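# Seat the marker's odd-coloured end in the desk stand

## Task

Push the end of the marker that has the other colour into the desk stand's hole until it bottoms out. The stand is loose and must finish upright on the desk with nothing supporting it; if the result only holds because a gripper is still propping it up, it does not count. Afterwards open the gripper and withdraw the arms.

## Robot and tools

Robot: two six-joint xArm-style arms, left_arm and right_arm, each with a parallel two-finger gripper and a wrist camera. Bases in the scene frame: left_arm at (+0.028, +0.425, 0) with quat_wxyz (+0.998, 0, 0, -0.064); right_arm at (+0.011, -0.351, 0) with quat_wxyz (+0.998, 0, 0, +0.058). Cameras: cam_left_wrist and cam_right_wrist, each 504x504 pixels, delivered in that order.

Scene frame: origin on the table surface midway between the arms, +z up, +x reaching out across the table, +y toward left_arm. The arm names say nothing about which side of a picture things appear on.

Gripper frame: fingers extend along the gripper's +z and close along its y axis. end_effector_position is the spot between the finger pads with fingers shut, roughly 2 cm short of the tips; closing pushes the tips about 10 mm further along +z. Opening is a number from -1 (shut) to +1 (0.084 m apart).

The 16-number row (used by both moving tools): one flat list covering both arms, left_arm first then right_arm, each as x, y, z, qw, qx, qy, qz, opening. x, y, z are an absolute target position in metres in the scene frame; the quaternion is an absolute target orientation, w first, in the same frame; opening is the -1..1 scale. Send all 16 values even if one arm should stay still; for that arm repeat the pose from the last result before it was meant to hold, plus its wanted opening. To hold an orientation steady, keep sending one fixed target quaternion rather than copying the possibly drifted reported one.

execute_actions: argument actions, a list holding zero or one item, plus optional pictures (boolean, default includes images). Empty list: no command, just returns state. Motion item: {"rows": [...], "steps": n} with 1 to 15 rows and n up to 15 (default 15); each step lasts 1/30 s, one row per step, and the final row repeats to fill the count. Wait item: {"steps": n}, n up to 300, counted from the previous result, so thinking time is included. A call is rejected and nothing is sent if any target lies over 0.6 m from that arm's last reported position along any of its gripper axes. Every step the commanded pose is trimmed to within 70 mm and 16 degrees of the measured pose, so a distant target is not reached in one call; after the last step the arm only continues to the last trimmed pose. Read the result and send the remainder next.

move: target is one 16-number row as above (absolute poses); speed in m/s from 0.002 to 0.5, default 0.25, rotation capped at twice that in rad/s. Each gripper follows a straight line to its pose, both arms finishing together, over 0.5 to 10 s (cut off at 10 s). The opening is applied at the start. Paths ignore obstacles and the other arm; grippers lag, wander and may exceed the speed, especially near full reach. Faster contact hits harder, and aiming beyond the contact point presses harder. Its result adds a move: line giving the ending (done, off_target, moving, held, fault) and any limits (paced = pose was trimmed; held = some steps were blocked, after which the arm may jump quickly), plus each gripper's remaining distance. If only one arm is named, the other finished fine.

wait: seconds from 0 to 10; the scene runs with nothing new sent.

zoom_image: camera (cam_left_wrist or cam_right_wrist) and region [x0, y0, x1, y1] in pixels of that camera's latest image, origin top-left, at most 504 by 504.

read_manual: section (only "licences"); returns licence text, no motion.

Replying without any tool call ends the run.

Results: a state line per arm with gripper position (m), quat_wxyz and linear/angular velocities; printed positions can be slightly off at long reach. grip_measured is the actual finger opening on the command scale. A pose unreachable line means the clearance check altered or stopped that arm's command; HELD marks steps where that happened. A Hand target line shows where the controller is currently steering each gripper.

Gripping: to hold something, command an opening well under grip_measured; lower means a firmer squeeze, up to about 24 N per pad for objects under about 6 cm. Slamming shut can press harder. Returning grip_measured still squeezes lightly; wide parts may slip.

Arm limits: joint targets move at most 3.14 rad/s, 0.16 s to accelerate. IK favours position over orientation; elbows never lock straight. Joint ranges (rad): waist and forearm roll and wrist roll -6.283 to 6.283, shoulder -2.304 to 2.304, elbow -4.224 to 0.061, wrist pitch -2.164 to 2.164. Load limits (N m): waist 54.6, shoulder 54.6, elbow 45.5, forearm roll 24.5, wrist pitch 17.2, wrist roll 17.2, including held weight. Hitting one triggers a TORQUE FAULT: the arm backs that joint off, pauses 10 s and drops the rest of the call. Holding loads warms motors: MOTOR HOT appears at 65 C; at 80 C an OVER-TEMPERATURE FAULT brakes the arm until it cools.

The simulation keeps running while the operator thinks. Occasional disturbances may tug a held part or nudge loose objects. Avoid: knocking anything off the table, arms colliding or pressing on each other, dropping or slamming objects, forceful pushes, and leaving the stand supported by a gripper at the end.

Each tool is called in YAML: its name, and indented under it one key for each argument.

## Session

execute_actions:
  actions: []

Scene clock: 0.00 s of 4480.00 s.
left_arm: end_effector_position=(-0.0070, +0.0730, +0.1285) grip_measured=+1.00 end_effector_quat_wxyz=(+0.522, +0.626, -0.579, +0.010) end_effector_velocity=(-0.001, +0.000, -0.000) end_effector_angular_velocity=(+0.001, +0.001, -0.002) | right_arm: end_effector_position=(+0.1816, -0.0469, +0.1780) grip_measured=+1.00 end_effector_quat_wxyz=(+0.105, +0.815, -0.042, +0.568) end_effector_velocity=(-0.000, +0.001, +0.000) end_effector_angular_velocity=(+0.002, +0.000, +0.002)
Joint positions: left_arm=[-0.918 -0.574 -0.251 -2.022 -1.22   2.663  0.084] | right_arm=[ 1.605 -0.592 -0.578 -1.191 -1.226  3.025  0.084]
Joint velocities: left_arm=[-0.002 -0.001  0.    -0.    -0.     0.    -0.   ] | right_arm=[ 0.001  0.001 -0.001 -0.001 -0.    -0.    -0.   ]
Motor temperatures (°C, as the motors report them): left_arm=[22 21 25 22 25 27] | right_arm=[20 22 21 24 25 26]
Hand target (left_arm): -0.007, +0.073, +0.129; +0.522, +0.626, -0.579, +0.010
Hand target (right_arm): +0.182, -0.047, +0.178; +0.105, +0.815, -0.042, +0.568

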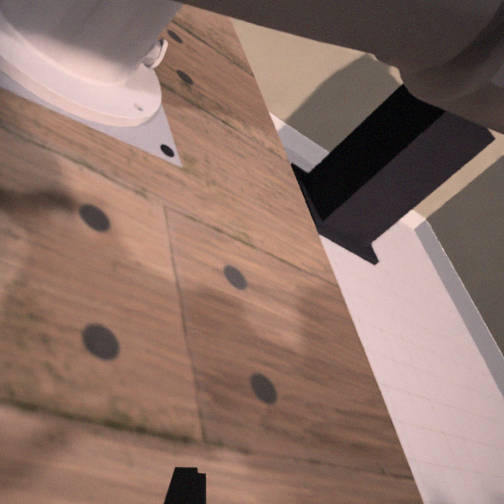

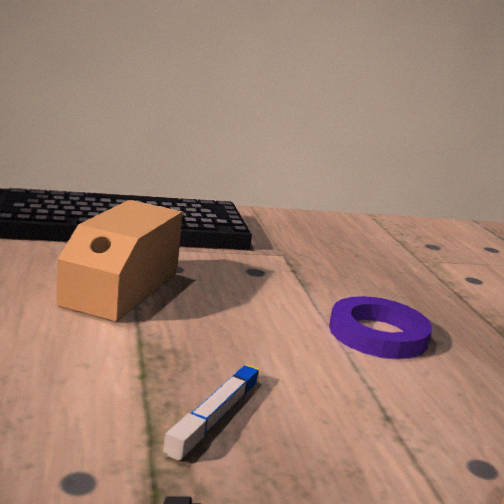

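move:
  target: [-0.007,0.2,0.2,0.522,0.626,-0.579,0.01,1,0.42,-0.03,0.33,0,1,0,0,1]

Scene clock: 29.83 s of 4480.00 s.
left_arm: end_effector_position=(-0.0071, +0.1380, +0.1649) grip_measured=+1.00 end_effector_quat_wxyz=(+0.522, +0.626, -0.579, +0.010) end_effector_velocity=(+0.000, +0.000, +0.000) end_effector_angular_velocity=(-0.000, -0.000, +0.000) | right_arm: end_effector_position=(+0.4194, -0.0303, +0.3295) grip_measured=+1.00 end_effector_quat_wxyz=(+0.001, +1.000, -0.000, -0.000) end_effector_velocity=(+0.002, -0.000, +0.000) end_effector_angular_velocity=(+0.001, +0.007, +0.000)
Joint positions: left_arm=[-0.721 -0.373 -0.086 -1.829 -1.153  2.65   0.084] | right_arm=[ 0.551 -0.258 -1.112 -0.001 -0.855  0.668  0.084]
Joint velocities: left_arm=[ 0.     0.001  0.    -0.    -0.     0.     0.   ] | right_arm=[-0.005 -0.005 -0.007  0.007 -0.007 -0.009  0.   ]
Motor temperatures (°C, as the motors report them): left_arm=[22 22 25 22 26 27] | right_arm=[20 23 21 24 25 26]
Hand target (left_arm): -0.007, +0.138, +0.165; +0.522, +0.626, -0.579, +0.010
Hand target (right_arm): +0.420, -0.030, +0.330; +0.001, +1.000, -0.000, -0.001
Off the commanded pose (left_arm): 0.071 m, 0 deg; position clipped at the last step of the last action.
Off the commanded pose (right_arm): 0.001 m, 0 deg.
After step 90, 23.77 s passed at rest.
move: held (left_arm); limits=paced,held; held on 48 of 92 steps (left_arm), including the last (left_arm)
pose unreachable (left arm): on one or more control steps of this call this arm could not follow its commanded pose, so it was not sent that pose on those steps. On the call's last step it was still not sent that pose. It may still have moved: this result reports where it is.
cause: the commanded pose would bring two parts of the arm too close to each other (joints 2 (shoulder) to 4 (forearm roll) lie between them).

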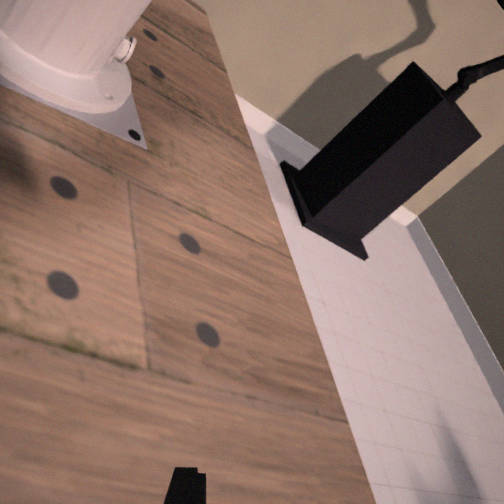

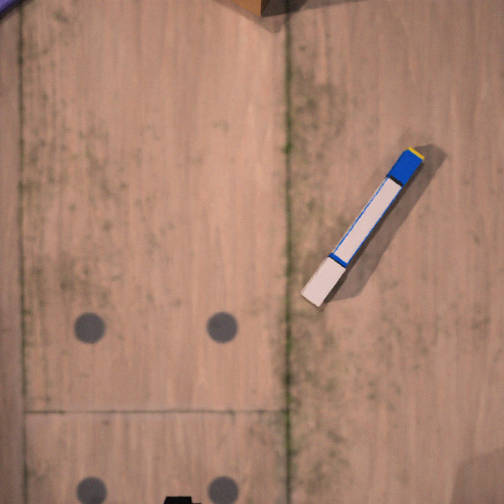

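move:
  target: [-0.007,0.138,0.165,0.522,0.626,-0.579,0.01,1,0.52,-0.03,0.40,0,1,0,0,1]

Scene clock: 52.93 s of 4480.00 s.
left_arm: end_effector_position=(-0.0070, +0.1380, +0.1650) grip_measured=+1.00 end_effector_quat_wxyz=(+0.522, +0.626, -0.579, +0.010) end_effector_velocity=(-0.000, +0.000, -0.000) end_effector_angular_velocity=(+0.001, +0.001, -0.000) | right_arm: end_effector_position=(+0.5198, -0.0299, +0.3999) grip_measured=+1.00 end_effector_quat_wxyz=(+0.000, +1.000, -0.000, -0.000) end_effector_velocity=(+0.002, -0.000, +0.002) end_effector_angular_velocity=(+0.000, -0.000, -0.001)
Joint positions: left_arm=[-0.72  -0.373 -0.086 -1.827 -1.153  2.648  0.084] | right_arm=[ 0.447 -0.412 -1.473 -0.    -1.061  0.563  0.084]
Joint velocities: left_arm=[ 0.    -0.001  0.     0.     0.     0.     0.   ] | right_arm=[-0.002 -0.004 -0.008  0.    -0.004 -0.001 -0.   ]
Motor temperatures (°C, as the motors report them): left_arm=[22 22 25 22 26 27] | right_arm=[20 23 22 24 25 26]
Hand target (left_arm): -0.007, +0.138, +0.165; +0.522, +0.626, -0.579, +0.010
Hand target (right_arm): +0.520, -0.030, +0.400; +0.000, +1.000, -0.000, -0.000
Off the commanded pose (left_arm): 0.000 m, 0 deg.
Off the commanded pose (right_arm): 0.000 m, 0 deg.
After step 90, 19.03 s passed at rest.
move: done

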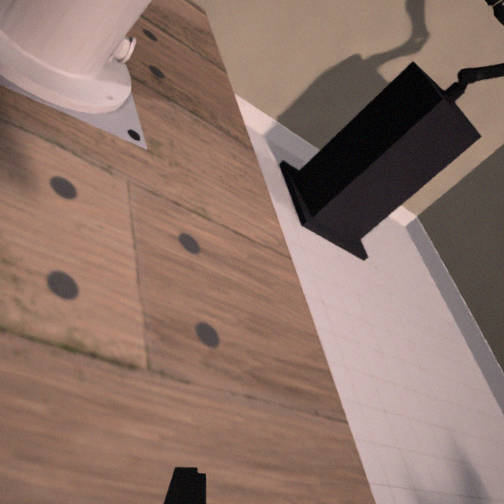

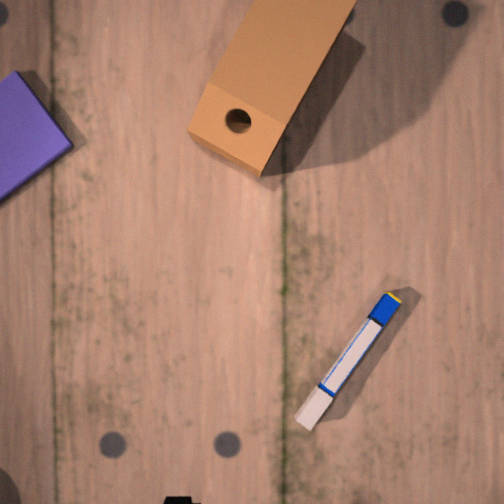

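move:
  target: [-0.007,0.138,0.165,0.522,0.626,-0.579,0.01,1,0.62,0.0,0.30,0,1,0,0,1]

Scene clock: 98.47 s of 4480.00 s.
left_arm: end_effector_position=(-0.0070, +0.1380, +0.1650) grip_measured=+1.00 end_effector_quat_wxyz=(+0.522, +0.626, -0.579, +0.010) end_effector_velocity=(+0.000, -0.000, -0.000) end_effector_angular_velocity=(+0.000, +0.000, +0.001) | right_arm: end_effector_position=(+0.6198, +0.0001, +0.3003) grip_measured=+1.00 end_effector_quat_wxyz=(-0.000, +1.000, +0.000, +0.000) end_effector_velocity=(+0.002, -0.000, -0.002) end_effector_angular_velocity=(-0.001, +0.003, -0.002)
Joint positions: left_arm=[-0.72  -0.373 -0.086 -1.827 -1.153  2.648  0.084] | right_arm=[ 0.407 -0.741 -1.735  0.    -0.993  0.523  0.084]
Joint velocities: left_arm=[ 0.002 -0.    -0.     0.    -0.     0.    -0.   ] | right_arm=[-0.002 -0.007 -0.006  0.001 -0.002 -0.     0.   ]
Motor temperatures (°C, as the motors report them): left_arm=[22 22 25 22 26 27] | right_arm=[20 24 24 24 25 26]
Hand target (left_arm): -0.007, +0.138, +0.165; +0.522, +0.626, -0.579, +0.010
Hand target (right_arm): +0.620, +0.000, +0.300; -0.000, +1.000, +0.000, -0.000
Off the commanded pose (left_arm): 0.000 m, 0 deg.
Off the commanded pose (right_arm): 0.000 m, 0 deg.
After step 90, 41.37 s passed at rest.
move: done

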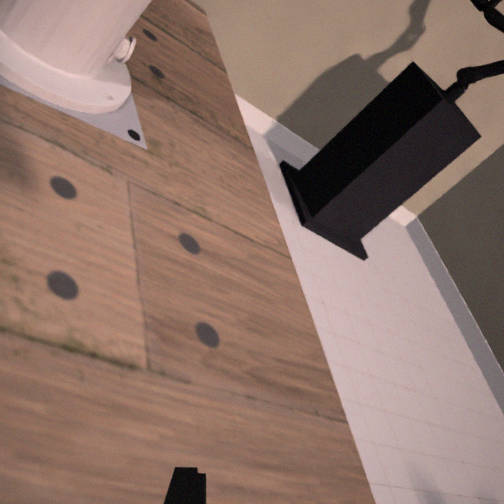

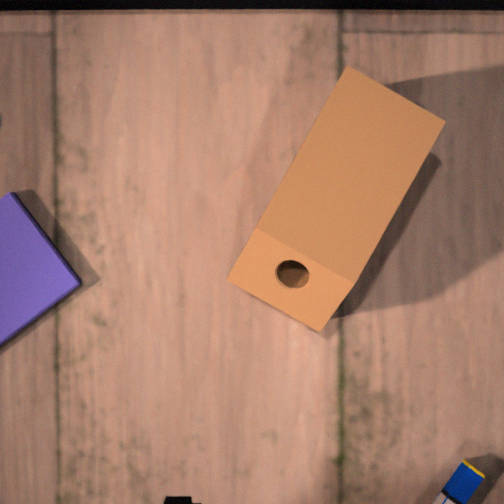

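move:
  target: [-0.007,0.138,0.165,0.522,0.626,-0.579,0.01,1,0.477,-0.0535,0.12,0,0.311,0.951,0,0.2]

move:
  target: [-0.007,0.138,0.165,0.522,0.626,-0.579,0.01,1,0.477,-0.0535,0.023,0,0.311,0.951,0,0.2]
  speed: 0.08

Scene clock: 159.30 s of 4480.00 s.
left_arm: end_effector_position=(-0.0070, +0.1380, +0.1650) grip_measured=+1.00 end_effector_quat_wxyz=(+0.522, +0.626, -0.579, +0.010) end_effector_velocity=(+0.001, -0.000, +0.000) end_effector_angular_velocity=(-0.001, -0.001, +0.001) | right_arm: end_effector_position=(+0.4769, -0.0535, +0.1202) grip_measured=+0.19 end_effector_quat_wxyz=(-0.000, +0.311, +0.950, +0.000) end_effector_velocity=(-0.002, -0.000, -0.001) end_effector_angular_velocity=(+0.002, +0.004, +0.009)
Joint positions: left_arm=[-0.72  -0.373 -0.086 -1.827 -1.153  2.648  0.084] | right_arm=[ 0.453 -0.627 -1.087  0.    -0.46  -1.942  0.052]
Joint velocities: left_arm=[ 0.001  0.    -0.001 -0.     0.     0.     0.   ] | right_arm=[-0.    -0.001  0.003  0.009  0.002 -0.017 -0.   ]
Motor temperatures (°C, as the motors report them): left_arm=[22 22 25 22 26 27] | right_arm=[20 26 24 24 25 26]
Hand target (left_arm): -0.007, +0.138, +0.165; +0.522, +0.626, -0.579, +0.010
Hand target (right_arm): +0.477, -0.054, +0.120; -0.000, +0.311, +0.951, +0.000
Off the commanded pose (left_arm): 0.000 m, 0 deg.
Off the commanded pose (right_arm): 0.000 m, 0 deg.
After step 90, 52.33 s passed at rest.
move: done

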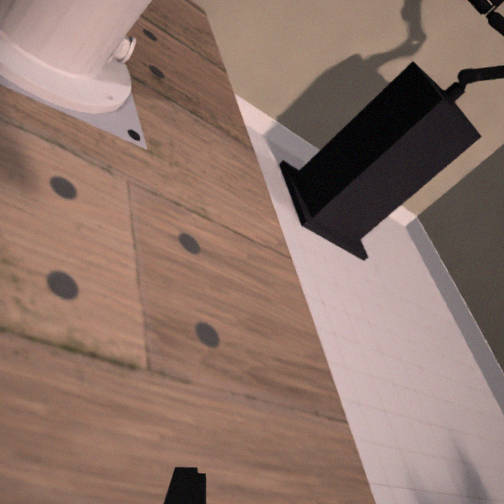

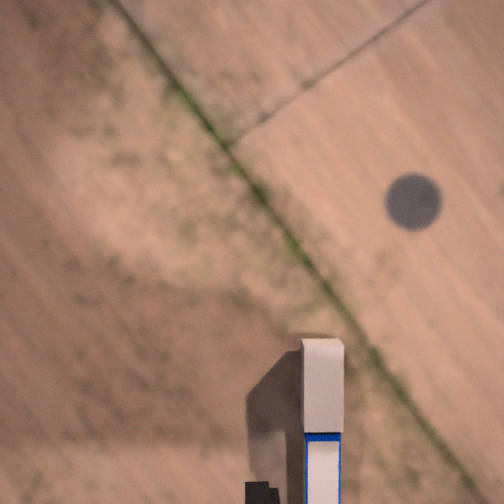

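Scene clock: 160.93 s of 4480.00 s.
left_arm: end_effector_position=(-0.0070, +0.1380, +0.1650) grip_measured=+1.00 end_effector_quat_wxyz=(+0.522, +0.626, -0.579, +0.010) end_effector_velocity=(+0.000, -0.000, +0.000) end_effector_angular_velocity=(-0.000, -0.001, +0.000) | right_arm: end_effector_position=(+0.4770, -0.0534, +0.0233) grip_measured=+0.19 end_effector_quat_wxyz=(-0.000, +0.311, +0.950, +0.000) end_effector_velocity=(+0.000, +0.001, -0.001) end_effector_angular_velocity=(+0.000, -0.001, +0.002)
Joint positions: left_arm=[-0.72  -0.373 -0.086 -1.827 -1.153  2.648  0.084] | right_arm=[ 0.453 -0.816 -1.114  0.001 -0.297 -1.942  0.052]
Joint velocities: left_arm=[ 0.     0.    -0.001 -0.     0.    -0.     0.   ] | right_arm=[ 0.002 -0.004 -0.003 -0.     0.002  0.    -0.   ]
Motor temperatures (°C, as the motors report them): left_arm=[22 22 25 22 26 27] | right_arm=[20 26 24 24 25 26]
Hand target (left_arm): -0.007, +0.138, +0.165; +0.522, +0.626, -0.579, +0.010
Hand target (right_arm): +0.477, -0.053, +0.023; -0.000, +0.311, +0.950, +0.000
Off the commanded pose (left_arm): 0.000 m, 0 deg.
Off the commanded pose (right_arm): 0.000 m, 0 deg.
move: done

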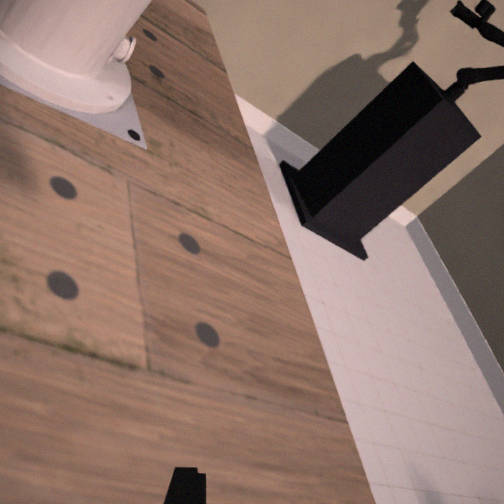

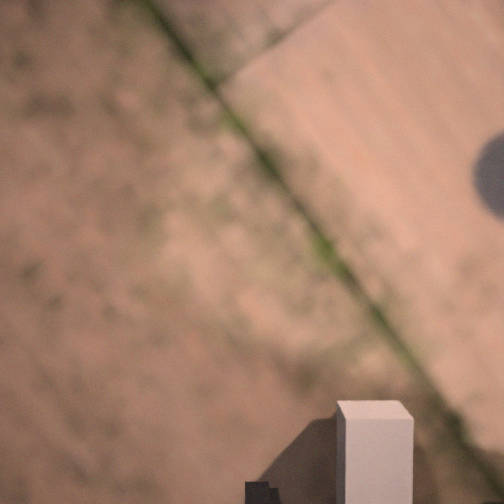

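move:
  target: [-0.007,0.138,0.165,0.522,0.626,-0.579,0.01,1,0.473,-0.059,0.021,0,0.311,0.951,0,0.2]
  speed: 0.05

move:
  target: [-0.007,0.138,0.165,0.522,0.626,-0.579,0.01,1,0.473,-0.059,0.021,0,0.311,0.951,0,-0.9]

move:
  target: [-0.007,0.138,0.165,0.522,0.626,-0.579,0.01,1,0.473,-0.059,0.18,0,0.311,0.951,0,-0.9]
  speed: 0.15

Scene clock: 172.07 s of 4480.00 s.
left_arm: end_effector_position=(-0.0070, +0.1380, +0.1650) grip_measured=+1.00 end_effector_quat_wxyz=(+0.522, +0.626, -0.579, +0.010) end_effector_velocity=(-0.000, +0.000, -0.000) end_effector_angular_velocity=(+0.001, +0.000, -0.001) | right_arm: end_effector_position=(+0.4731, -0.0589, +0.0210) grip_measured=+0.19 end_effector_quat_wxyz=(-0.000, +0.311, +0.950, -0.000) end_effector_velocity=(-0.002, -0.002, -0.002) end_effector_angular_velocity=(-0.001, +0.002, -0.001)
Joint positions: left_arm=[-0.72  -0.373 -0.086 -1.827 -1.153  2.648  0.084] | right_arm=[ 0.448 -0.812 -1.095  0.    -0.284 -1.946  0.052]
Joint velocities: left_arm=[-0.    -0.     0.001 -0.     0.     0.001 -0.   ] | right_arm=[-0.001 -0.001  0.005  0.001  0.004 -0.001 -0.   ]
Motor temperatures (°C, as the motors report them): left_arm=[22 22 25 22 26 27] | right_arm=[20 26 24 24 25 26]
Hand target (left_arm): -0.007, +0.138, +0.165; +0.522, +0.626, -0.579, +0.010
Hand target (right_arm): +0.473, -0.059, +0.021; -0.000, +0.311, +0.950, +0.000
Off the commanded pose (left_arm): 0.000 m, 0 deg.
Off the commanded pose (right_arm): 0.000 m, 0 deg.
After step 90, 7.43 s passed at rest.
move: done

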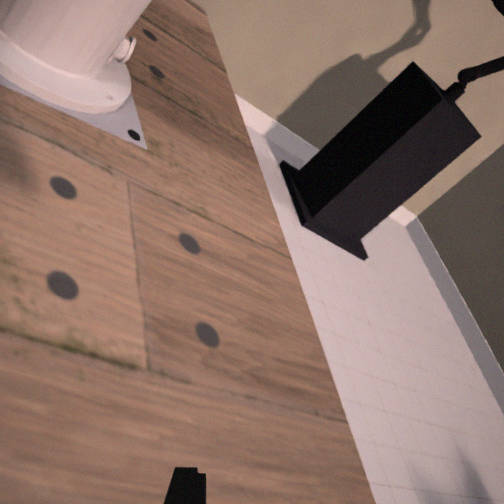

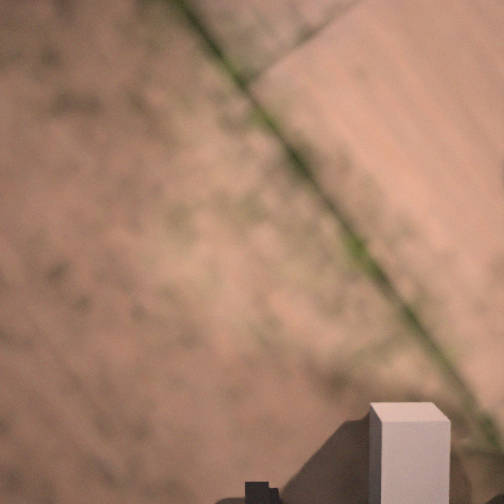

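Scene clock: 172.77 s of 4480.00 s.
left_arm: end_effector_position=(-0.0070, +0.1380, +0.1650) grip_measured=+1.00 end_effector_quat_wxyz=(+0.522, +0.626, -0.579, +0.010) end_effector_velocity=(-0.000, +0.000, -0.000) end_effector_angular_velocity=(+0.002, +0.001, +0.000) | right_arm: end_effector_position=(+0.4731, -0.0589, +0.0211) grip_measured=-0.71 end_effector_quat_wxyz=(+0.000, +0.311, +0.950, +0.000) end_effector_velocity=(+0.000, +0.001, +0.000) end_effector_angular_velocity=(+0.001, -0.002, +0.002)
Joint positions: left_arm=[-0.72  -0.373 -0.086 -1.827 -1.153  2.648  0.084] | right_arm=[ 0.448 -0.811 -1.095  0.    -0.284 -1.946  0.013]
Joint velocities: left_arm=[-0.    -0.002 -0.    -0.     0.    -0.     0.   ] | right_arm=[ 0.001 -0.    -0.001 -0.001  0.001 -0.     0.   ]
Motor temperatures (°C, as the motors report them): left_arm=[22 22 25 22 26 27] | right_arm=[20 26 24 24 25 26]
Hand target (left_arm): -0.007, +0.138, +0.165; +0.522, +0.626, -0.579, +0.010
Hand target (right_arm): +0.473, -0.059, +0.021; -0.000, +0.311, +0.950, +0.000
Off the commanded pose (left_arm): 0.000 m, 0 deg.
Off the commanded pose (right_arm): 0.000 m, 0 deg.
move: done

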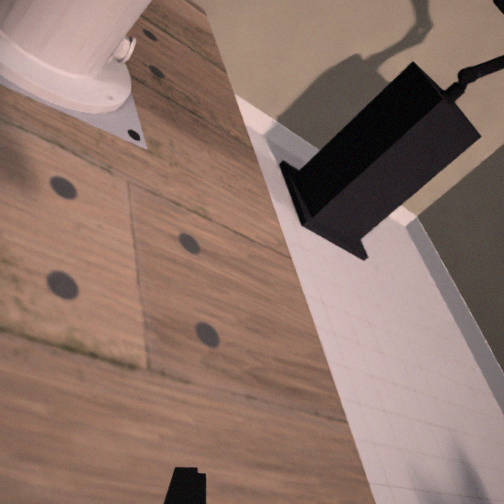

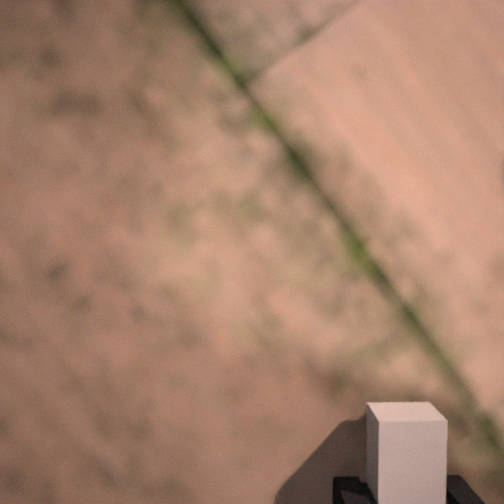

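Scene clock: 174.30 s of 4480.00 s.
left_arm: end_effector_position=(-0.0070, +0.1380, +0.1650) grip_measured=+1.00 end_effector_quat_wxyz=(+0.522, +0.626, -0.579, +0.010) end_effector_velocity=(-0.000, +0.000, -0.000) end_effector_angular_velocity=(+0.000, +0.000, -0.001) | right_arm: end_effector_position=(+0.4730, -0.0591, +0.1796) grip_measured=-0.71 end_effector_quat_wxyz=(+0.000, +0.311, +0.950, -0.000) end_effector_velocity=(+0.000, +0.001, +0.003) end_effector_angular_velocity=(+0.002, -0.002, -0.001)
Joint positions: left_arm=[-0.72  -0.373 -0.086 -1.827 -1.153  2.648  0.084] | right_arm=[ 0.448 -0.513 -1.078 -0.001 -0.565 -1.945  0.013]
Joint velocities: left_arm=[-0. -0.  0.  0.  0.  0. -0.] | right_arm=[ 0.     0.004 -0.001  0.001 -0.003 -0.     0.   ]
Motor temperatures (°C, as the motors report them): left_arm=[22 22 25 22 26 27] | right_arm=[20 26 24 24 25 26]
Hand target (left_arm): -0.007, +0.138, +0.165; +0.522, +0.626, -0.579, +0.010
Hand target (right_arm): +0.473, -0.059, +0.180; +0.000, +0.311, +0.950, -0.000
Off the commanded pose (left_arm): 0.000 m, 0 deg.
Off the commanded pose (right_arm): 0.000 m, 0 deg.
move: done

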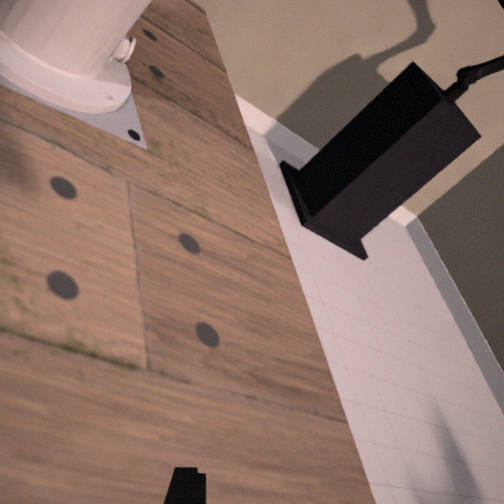

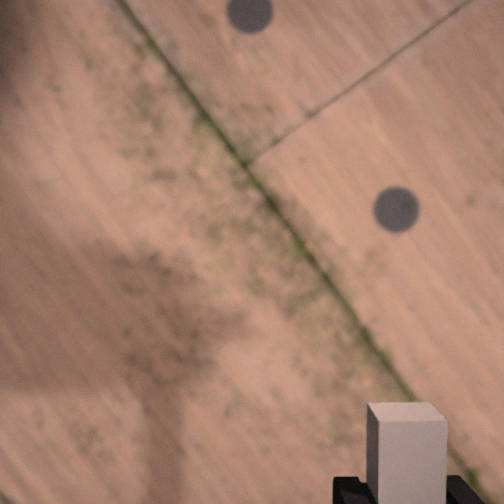

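move:
  target: [0.4,0.29,0.25,0.406,0.579,-0.579,0.406,1,0.52,-0.03,0.25,0.149,-0.4625,-0.535,-0.691,-0.9]
  speed: 0.15

move:
  target: [0.645,0.29,0.14,0.406,0.579,-0.579,0.406,1,0.60,0.037,0.177,0.149,-0.4625,-0.535,-0.691,-0.9]
  speed: 0.15

Scene clock: 210.17 s of 4480.00 s.
left_arm: end_effector_position=(+0.4004, +0.2889, +0.2496) grip_measured=+1.00 end_effector_quat_wxyz=(+0.405, +0.580, -0.579, +0.405) end_effector_velocity=(+0.002, +0.001, +0.001) end_effector_angular_velocity=(-0.002, -0.004, +0.001) | right_arm: end_effector_position=(+0.5197, -0.0294, +0.2502) grip_measured=-0.70 end_effector_quat_wxyz=(-0.150, +0.462, +0.535, +0.691) end_effector_velocity=(+0.001, +0.000, -0.000) end_effector_angular_velocity=(+0.007, -0.000, -0.004)
Joint positions: left_arm=[ 0.375 -0.405 -0.6   -1.262 -1.273  2.943  0.084] | right_arm=[ 0.151 -0.666 -0.701  2.336 -1.548 -3.762  0.013]
Joint velocities: left_arm=[ 0.001 -0.002 -0.004 -0.001 -0.002  0.001  0.   ] | right_arm=[ 0.002 -0.005 -0.001  0.006 -0.009  0.    -0.   ]
Motor temperatures (°C, as the motors report them): left_arm=[22 22 25 22 26 27] | right_arm=[20 25 24 24 25 26]
Hand target (left_arm): +0.401, +0.289, +0.250; +0.405, +0.580, -0.579, +0.405
Hand target (right_arm): +0.520, -0.029, +0.250; -0.150, +0.462, +0.534, +0.692
Off the commanded pose (left_arm): 0.001 m, 0 deg.
Off the commanded pose (right_arm): 0.001 m, 0 deg.
After step 130, 25.40 s passed at rest.
move: done

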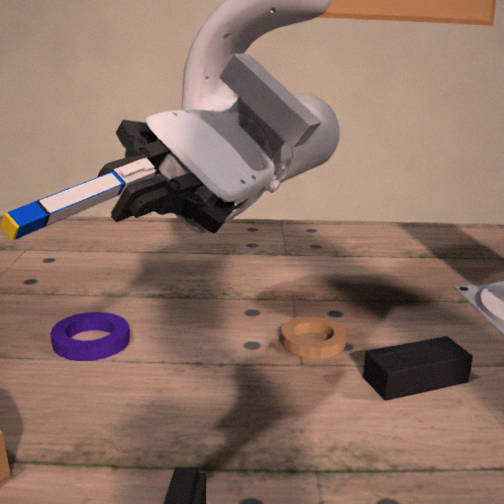

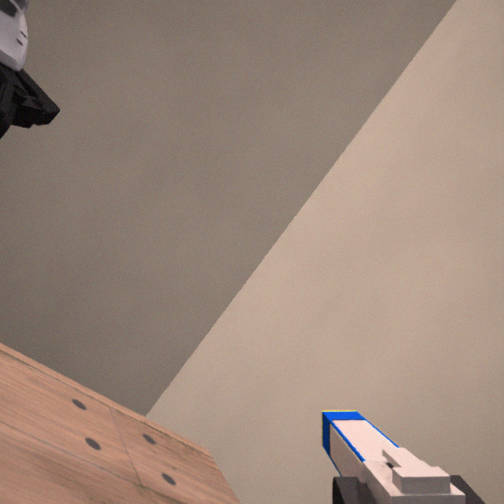

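Scene clock: 212.47 s of 4480.00 s.
left_arm: end_effector_position=(+0.6448, +0.2891, +0.1398) grip_measured=+1.00 end_effector_quat_wxyz=(+0.406, +0.579, -0.579, +0.406) end_effector_velocity=(+0.002, +0.000, -0.001) end_effector_angular_velocity=(-0.000, +0.000, -0.001) | right_arm: end_effector_position=(+0.5999, +0.0370, +0.1770) grip_measured=-0.70 end_effector_quat_wxyz=(-0.149, +0.463, +0.535, +0.691) end_effector_velocity=(+0.000, +0.001, -0.000) end_effector_angular_velocity=(-0.000, -0.000, +0.001)
Joint positions: left_arm=[ 0.28  -1.019 -1.382 -1.305 -1.299  2.769  0.084] | right_arm=[ 0.237 -0.954 -1.035  2.422 -1.509 -3.734  0.013]
Joint velocities: left_arm=[-0.    -0.004 -0.007  0.001 -0.001 -0.003  0.   ] | right_arm=[ 0.001 -0.001 -0.002 -0.     0.001  0.     0.   ]
Motor temperatures (°C, as the motors report them): left_arm=[22 22 25 22 26 27] | right_arm=[20 25 24 24 25 26]
Hand target (left_arm): +0.645, +0.289, +0.140; +0.406, +0.579, -0.579, +0.406
Hand target (right_arm): +0.600, +0.037, +0.177; -0.149, +0.463, +0.535, +0.691
Off the commanded pose (left_arm): 0.001 m, 0 deg.
Off the commanded pose (right_arm): 0.000 m, 0 deg.
move: done

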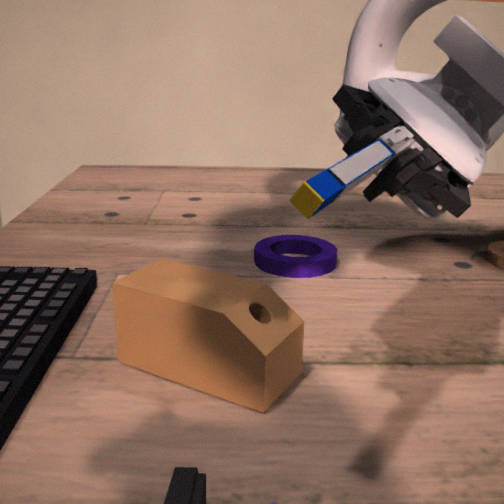

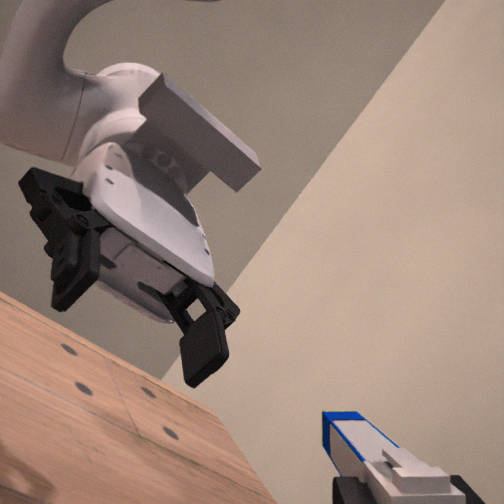

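move:
  target: [0.645,0.29,0.14,0.406,0.579,-0.579,0.406,1,0.57,0.0,0.27,-0.149,0.4625,0.535,0.691,-1]
  speed: 0.1

move:
  target: [0.645,0.29,0.14,0.406,0.579,-0.579,0.406,1,0.593,0.058,0.199,0.079,0.919,-0.2345,0.307,-1]
  speed: 0.1

Scene clock: 243.63 s of 4480.00 s.
left_arm: end_effector_position=(+0.6450, +0.2900, +0.1400) grip_measured=+1.00 end_effector_quat_wxyz=(+0.406, +0.579, -0.579, +0.406) end_effector_velocity=(+0.001, +0.001, +0.001) end_effector_angular_velocity=(+0.001, -0.002, +0.001) | right_arm: end_effector_position=(+0.5701, +0.0001, +0.2696) grip_measured=-0.70 end_effector_quat_wxyz=(-0.149, +0.463, +0.535, +0.691) end_effector_velocity=(-0.001, -0.000, +0.002) end_effector_angular_velocity=(+0.000, -0.001, +0.001)
Joint positions: left_arm=[ 0.281 -1.02  -1.384 -1.303 -1.3    2.768  0.084] | right_arm=[ 0.184 -0.683 -0.843  2.364 -1.456 -3.675  0.013]
Joint velocities: left_arm=[ 0.001  0.001 -0.001 -0.     0.     0.     0.   ] | right_arm=[-0.     0.006  0.003 -0.001  0.001  0.002 -0.   ]
Motor temperatures (°C, as the motors report them): left_arm=[22 24 26 22 26 27] | right_arm=[20 26 23 24 25 26]
Hand target (left_arm): +0.645, +0.290, +0.140; +0.406, +0.579, -0.579, +0.406
Hand target (right_arm): +0.570, +0.000, +0.270; -0.149, +0.463, +0.535, +0.691
Off the commanded pose (left_arm): 0.000 m, 0 deg.
Off the commanded pose (right_arm): 0.000 m, 0 deg.
After step 90, 26.70 s passed at rest.
move: done

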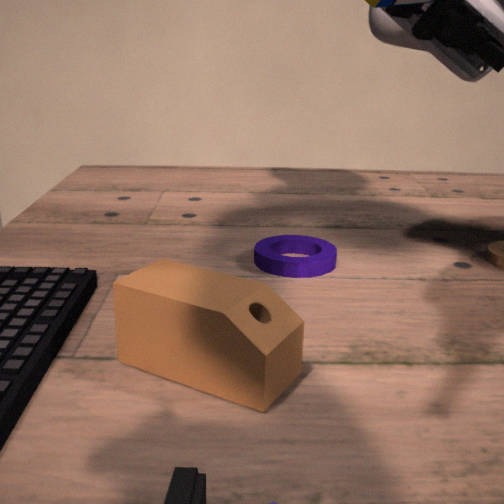

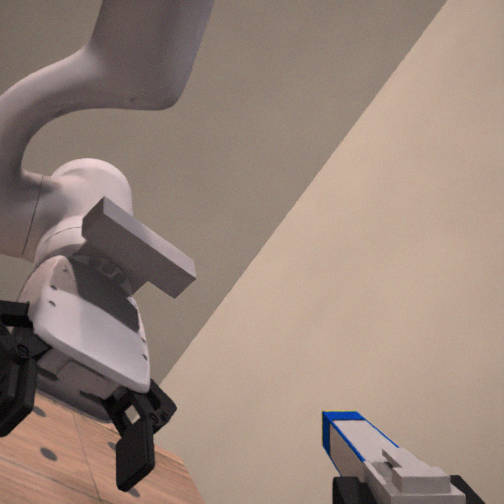

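Scene clock: 253.93 s of 4480.00 s.
left_arm: end_effector_position=(+0.6450, +0.2900, +0.1400) grip_measured=+1.00 end_effector_quat_wxyz=(+0.406, +0.579, -0.579, +0.406) end_effector_velocity=(-0.001, -0.001, -0.001) end_effector_angular_velocity=(-0.000, +0.002, -0.002) | right_arm: end_effector_position=(+0.5924, +0.0547, +0.2025) grip_measured=-0.70 end_effector_quat_wxyz=(+0.068, +0.918, -0.196, +0.339) end_effector_velocity=(-0.001, -0.001, -0.002) end_effector_angular_velocity=(-0.002, +0.009, -0.008)
Joint positions: left_arm=[ 0.281 -1.02  -1.384 -1.303 -1.3    2.768  0.084] | right_arm=[ 0.707 -0.761 -1.385  5.126 -0.733 -4.098  0.013]
Joint velocities: left_arm=[-0.002 -0.002  0.    -0.    -0.    -0.     0.   ] | right_arm=[-0.001 -0.004 -0.006  0.019 -0.004 -0.014 -0.   ]
Motor temperatures (°C, as the motors report them): left_arm=[22 24 27 22 26 27] | right_arm=[20 26 23 24 25 26]
Hand target (left_arm): +0.645, +0.290, +0.140; +0.406, +0.579, -0.579, +0.406
Hand target (right_arm): +0.592, +0.055, +0.202; +0.069, +0.918, -0.196, +0.339
Off the commanded pose (left_arm): 0.000 m, 0 deg.
Off the commanded pose (right_arm): 0.005 m, 6 deg.
move: off_target (right_arm; path cut at 10 s)

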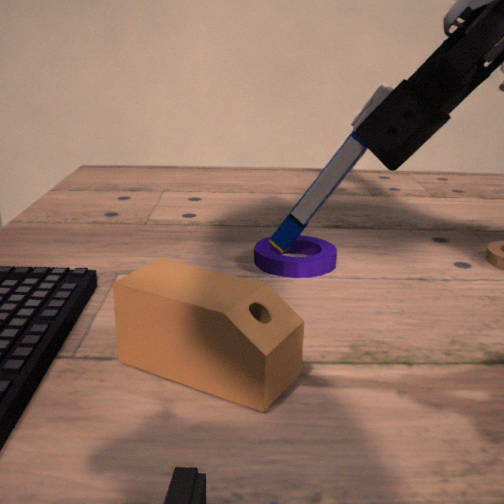

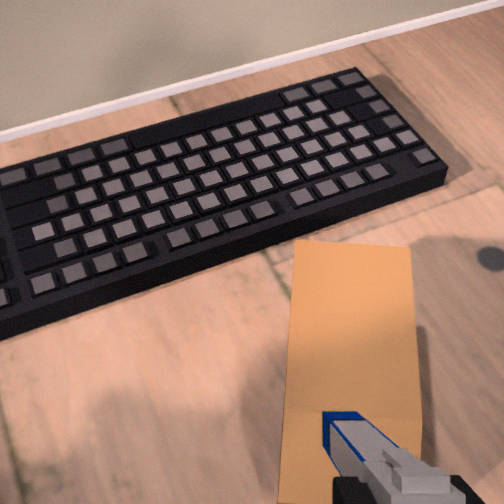

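move:
  target: [0.645,0.29,0.14,0.406,0.579,-0.579,0.406,1,0.608,0.049,0.175,0.079,0.919,-0.2345,0.307,-1]
  speed: 0.05

Scene clock: 263.33 s of 4480.00 s.
left_arm: end_effector_position=(+0.6450, +0.2900, +0.1400) grip_measured=+1.00 end_effector_quat_wxyz=(+0.406, +0.579, -0.579, +0.406) end_effector_velocity=(-0.000, -0.001, +0.000) end_effector_angular_velocity=(+0.000, -0.001, -0.002) | right_arm: end_effector_position=(+0.6079, +0.0490, +0.1751) grip_measured=-0.70 end_effector_quat_wxyz=(+0.079, +0.919, -0.234, +0.307) end_effector_velocity=(+0.001, -0.001, -0.001) end_effector_angular_velocity=(-0.000, +0.004, -0.003)
Joint positions: left_arm=[ 0.281 -1.02  -1.384 -1.303 -1.3    2.768  0.084] | right_arm=[ 0.673 -0.839 -1.473  5.243 -0.734 -4.159  0.013]
Joint velocities: left_arm=[-0.002  0.    -0.     0.     0.     0.     0.   ] | right_arm=[-0.002 -0.002 -0.002  0.005 -0.    -0.004 -0.   ]
Motor temperatures (°C, as the motors report them): left_arm=[22 24 27 22 26 27] | right_arm=[20 26 23 24 25 26]
Hand target (left_arm): +0.645, +0.290, +0.140; +0.406, +0.579, -0.579, +0.406
Hand target (right_arm): +0.608, +0.049, +0.175; +0.079, +0.919, -0.234, +0.307
Off the commanded pose (left_arm): 0.000 m, 0 deg.
Off the commanded pose (right_arm): 0.000 m, 0 deg.
After step 90, 5.03 s passed at rest.
move: done

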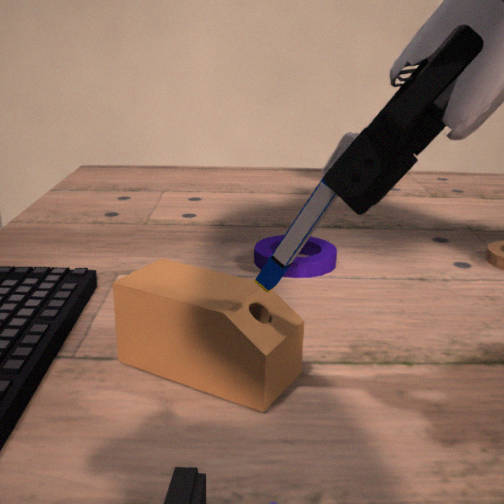

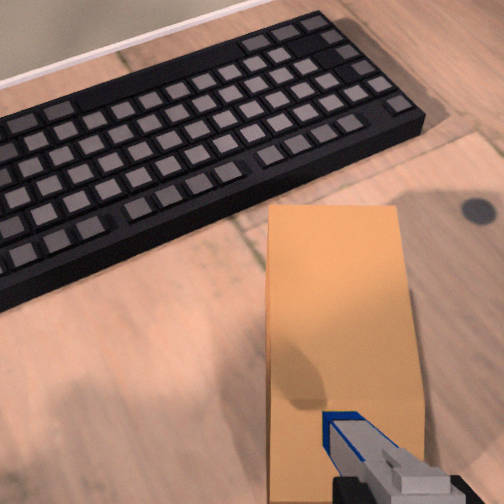

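move:
  target: [0.645,0.29,0.14,0.406,0.579,-0.579,0.406,1,0.606,0.050,0.170,0.093,0.898,-0.23,0.363,-1]
  speed: 0.03

zoom_image:
  camera: "cam_left_wrist"
  region: [180,160,400,380]

Scene clock: 290.43 s of 4480.00 s.
left_arm: end_effector_position=(+0.6450, +0.2900, +0.1400) grip_measured=+1.00 end_effector_quat_wxyz=(+0.406, +0.579, -0.579, +0.406) end_effector_velocity=(-0.000, -0.000, -0.000) end_effector_angular_velocity=(-0.001, +0.001, -0.000) | right_arm: end_effector_position=(+0.6060, +0.0501, +0.1701) grip_measured=-0.70 end_effector_quat_wxyz=(+0.093, +0.898, -0.230, +0.363) end_effector_velocity=(+0.001, -0.001, +0.000) end_effector_angular_velocity=(-0.005, -0.010, -0.003)
Joint positions: left_arm=[ 0.281 -1.02  -1.384 -1.303 -1.3    2.768  0.084] | right_arm=[ 0.709 -0.862 -1.449  5.078 -0.806 -3.981  0.013]
Joint velocities: left_arm=[ 0.    -0.     0.001 -0.    -0.     0.     0.   ] | right_arm=[ 0.    -0.002  0.001 -0.012 -0.007  0.013 -0.   ]
Motor temperatures (°C, as the motors report them): left_arm=[22 25 27 22 26 27] | right_arm=[20 26 24 24 25 26]
Hand target (left_arm): +0.645, +0.290, +0.140; +0.406, +0.579, -0.579, +0.406
Hand target (right_arm): +0.606, +0.050, +0.170; +0.093, +0.898, -0.230, +0.363
Off the commanded pose (left_arm): 0.000 m, 0 deg.
Off the commanded pose (right_arm): 0.000 m, 0 deg.
After step 90, 21.83 s passed at rest.
move: done

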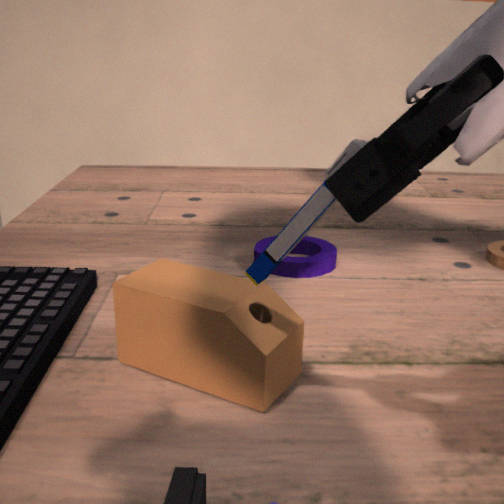

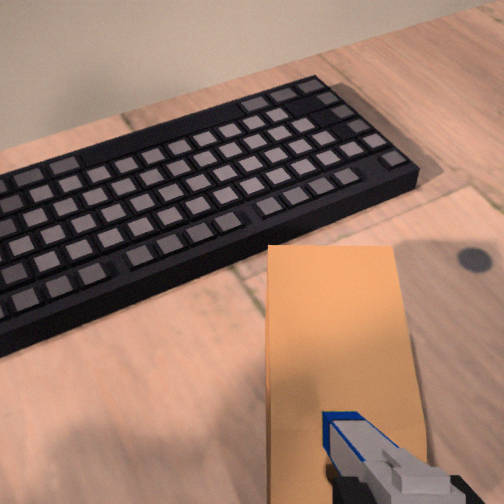

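Region (180, 160, 400, 380) of cam_left_wrist's 504x504 image, scaled by 2.291, with more detail than that image has.

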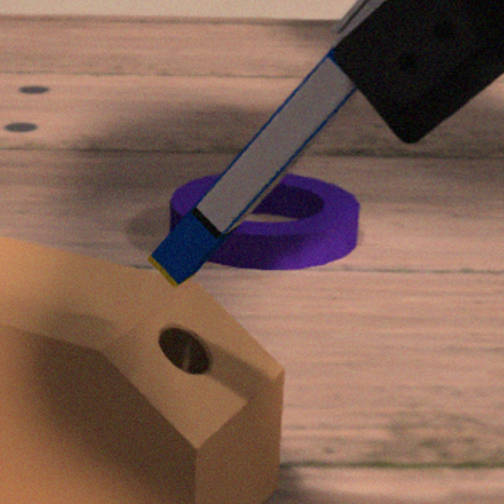

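move:
  target: [0.645,0.29,0.14,0.406,0.579,-0.579,0.406,1,0.596,0.053,0.162,0.093,0.898,-0.23,0.363,-1]
  speed: 0.02

zoom_image:
  camera: "cam_left_wrist"
  region: [180,160,400,380]

Scene clock: 301.87 s of 4480.00 s.
left_arm: end_effector_position=(+0.6450, +0.2900, +0.1400) grip_measured=+1.00 end_effector_quat_wxyz=(+0.406, +0.579, -0.579, +0.406) end_effector_velocity=(+0.000, -0.000, -0.000) end_effector_angular_velocity=(-0.000, -0.000, -0.001) | right_arm: end_effector_position=(+0.5961, +0.0530, +0.1621) grip_measured=-0.70 end_effector_quat_wxyz=(+0.093, +0.898, -0.230, +0.363) end_effector_velocity=(-0.002, +0.000, -0.001) end_effector_angular_velocity=(-0.002, -0.000, +0.000)
Joint positions: left_arm=[ 0.281 -1.02  -1.384 -1.303 -1.3    2.768  0.084] | right_arm=[ 0.724 -0.866 -1.432  5.069 -0.807 -3.951  0.013]
Joint velocities: left_arm=[-0.    -0.001 -0.001  0.    -0.     0.     0.   ] | right_arm=[ 0.002 -0.     0.003 -0.002 -0.001  0.005  0.   ]
Motor temperatures (°C, as the motors report them): left_arm=[22 25 27 22 26 27] | right_arm=[20 26 24 24 25 26]
Hand target (left_arm): +0.645, +0.290, +0.140; +0.406, +0.579, -0.579, +0.406
Hand target (right_arm): +0.596, +0.053, +0.162; +0.093, +0.898, -0.230, +0.363
Off the commanded pose (left_arm): 0.000 m, 0 deg.
Off the commanded pose (right_arm): 0.000 m, 0 deg.
After step 90, 7.50 s passed at rest.
move: done

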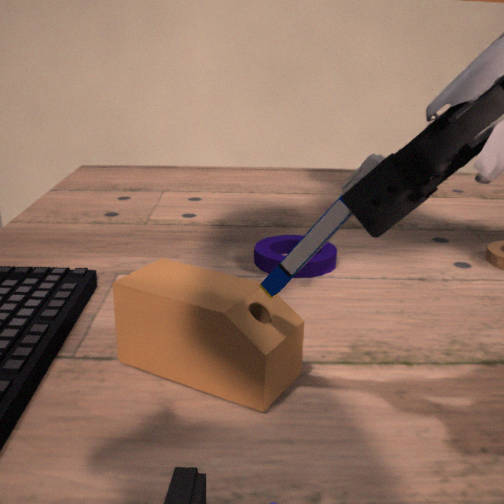

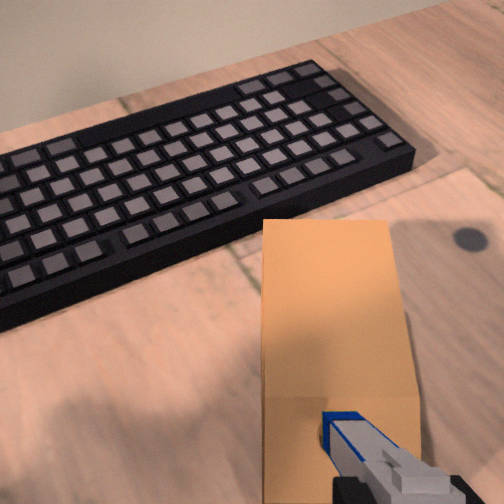

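Region (180, 160, 400, 380) of cam_left_wrist's 504x504 image, scaled by 2.291, with more detail than that image has.

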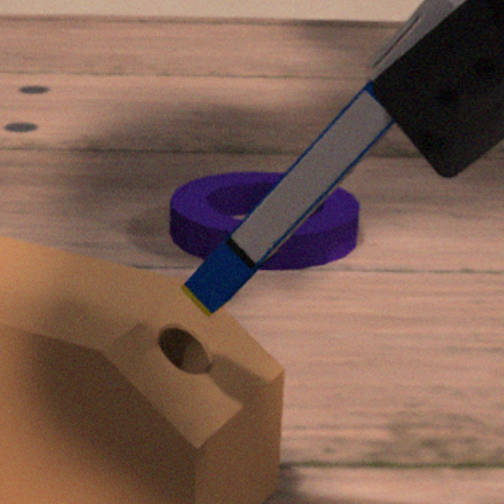

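move:
  target: [0.645,0.29,0.14,0.406,0.579,-0.579,0.406,1,0.5975,0.052,0.151,0.093,0.898,-0.23,0.363,-1]
  speed: 0.02

zoom_image:
  camera: "cam_left_wrist"
  region: [180,160,400,380]

zoom_image:
  camera: "cam_right_wrist"
  region: [250,354,450,504]

Scene clock: 313.67 s of 4480.00 s.
left_arm: end_effector_position=(+0.6450, +0.2900, +0.1400) grip_measured=+1.00 end_effector_quat_wxyz=(+0.406, +0.579, -0.579, +0.406) end_effector_velocity=(+0.000, +0.000, +0.000) end_effector_angular_velocity=(+0.000, -0.001, +0.001) | right_arm: end_effector_position=(+0.5975, +0.0520, +0.1511) grip_measured=-0.70 end_effector_quat_wxyz=(+0.093, +0.898, -0.230, +0.363) end_effector_velocity=(+0.001, +0.001, +0.000) end_effector_angular_velocity=(+0.002, -0.002, -0.001)
Joint positions: left_arm=[ 0.281 -1.02  -1.384 -1.303 -1.3    2.768  0.084] | right_arm=[ 0.721 -0.884 -1.435  5.054 -0.8   -3.931  0.013]
Joint velocities: left_arm=[ 0.001  0.     0.    -0.     0.     0.     0.   ] | right_arm=[-0.    -0.002 -0.003 -0.001  0.     0.003 -0.   ]
Motor temperatures (°C, as the motors report them): left_arm=[22 25 27 22 26 27] | right_arm=[20 27 24 24 25 26]
Hand target (left_arm): +0.645, +0.290, +0.140; +0.406, +0.579, -0.579, +0.406
Hand target (right_arm): +0.597, +0.052, +0.151; +0.093, +0.898, -0.230, +0.363
Off the commanded pose (left_arm): 0.000 m, 0 deg.
Off the commanded pose (right_arm): 0.000 m, 0 deg.
After step 90, 7.97 s passed at rest.
move: done

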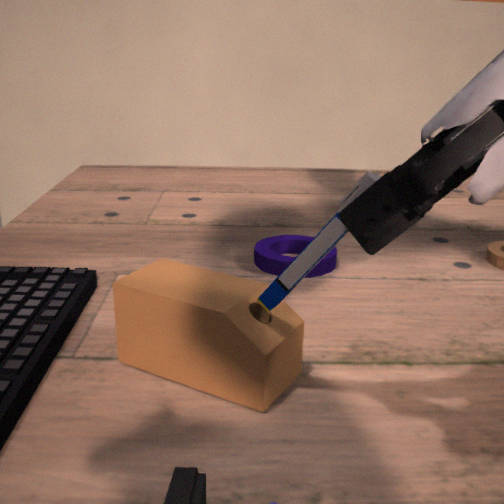

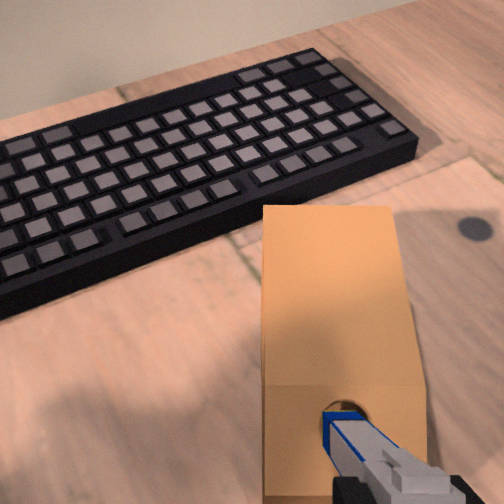

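Region (180, 160, 400, 380) of cam_left_wrist's 504x504 image, scaled by 2.291, with more detail than that image has.

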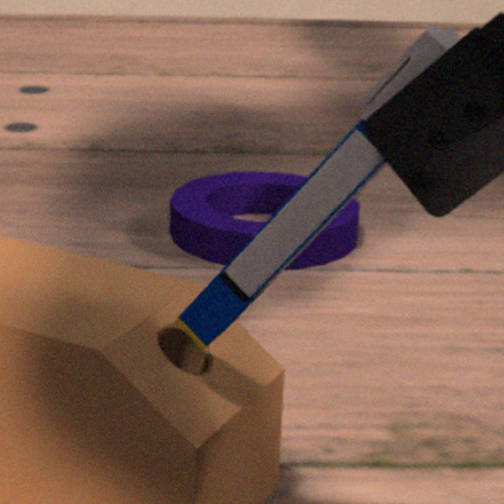

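Region (250, 354, 450, 504) of cam_right_wrist's 504x504 image, scaled by 2.520, with more detail than that image has; it fills the top 378 rows of this view, and the rest is white.

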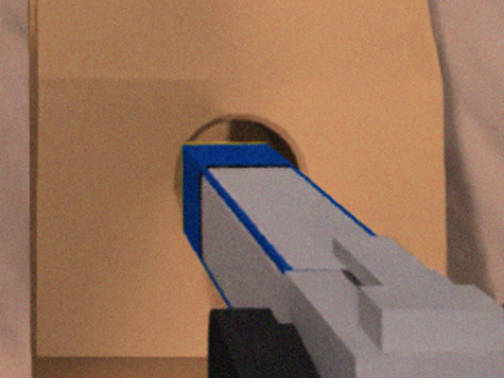

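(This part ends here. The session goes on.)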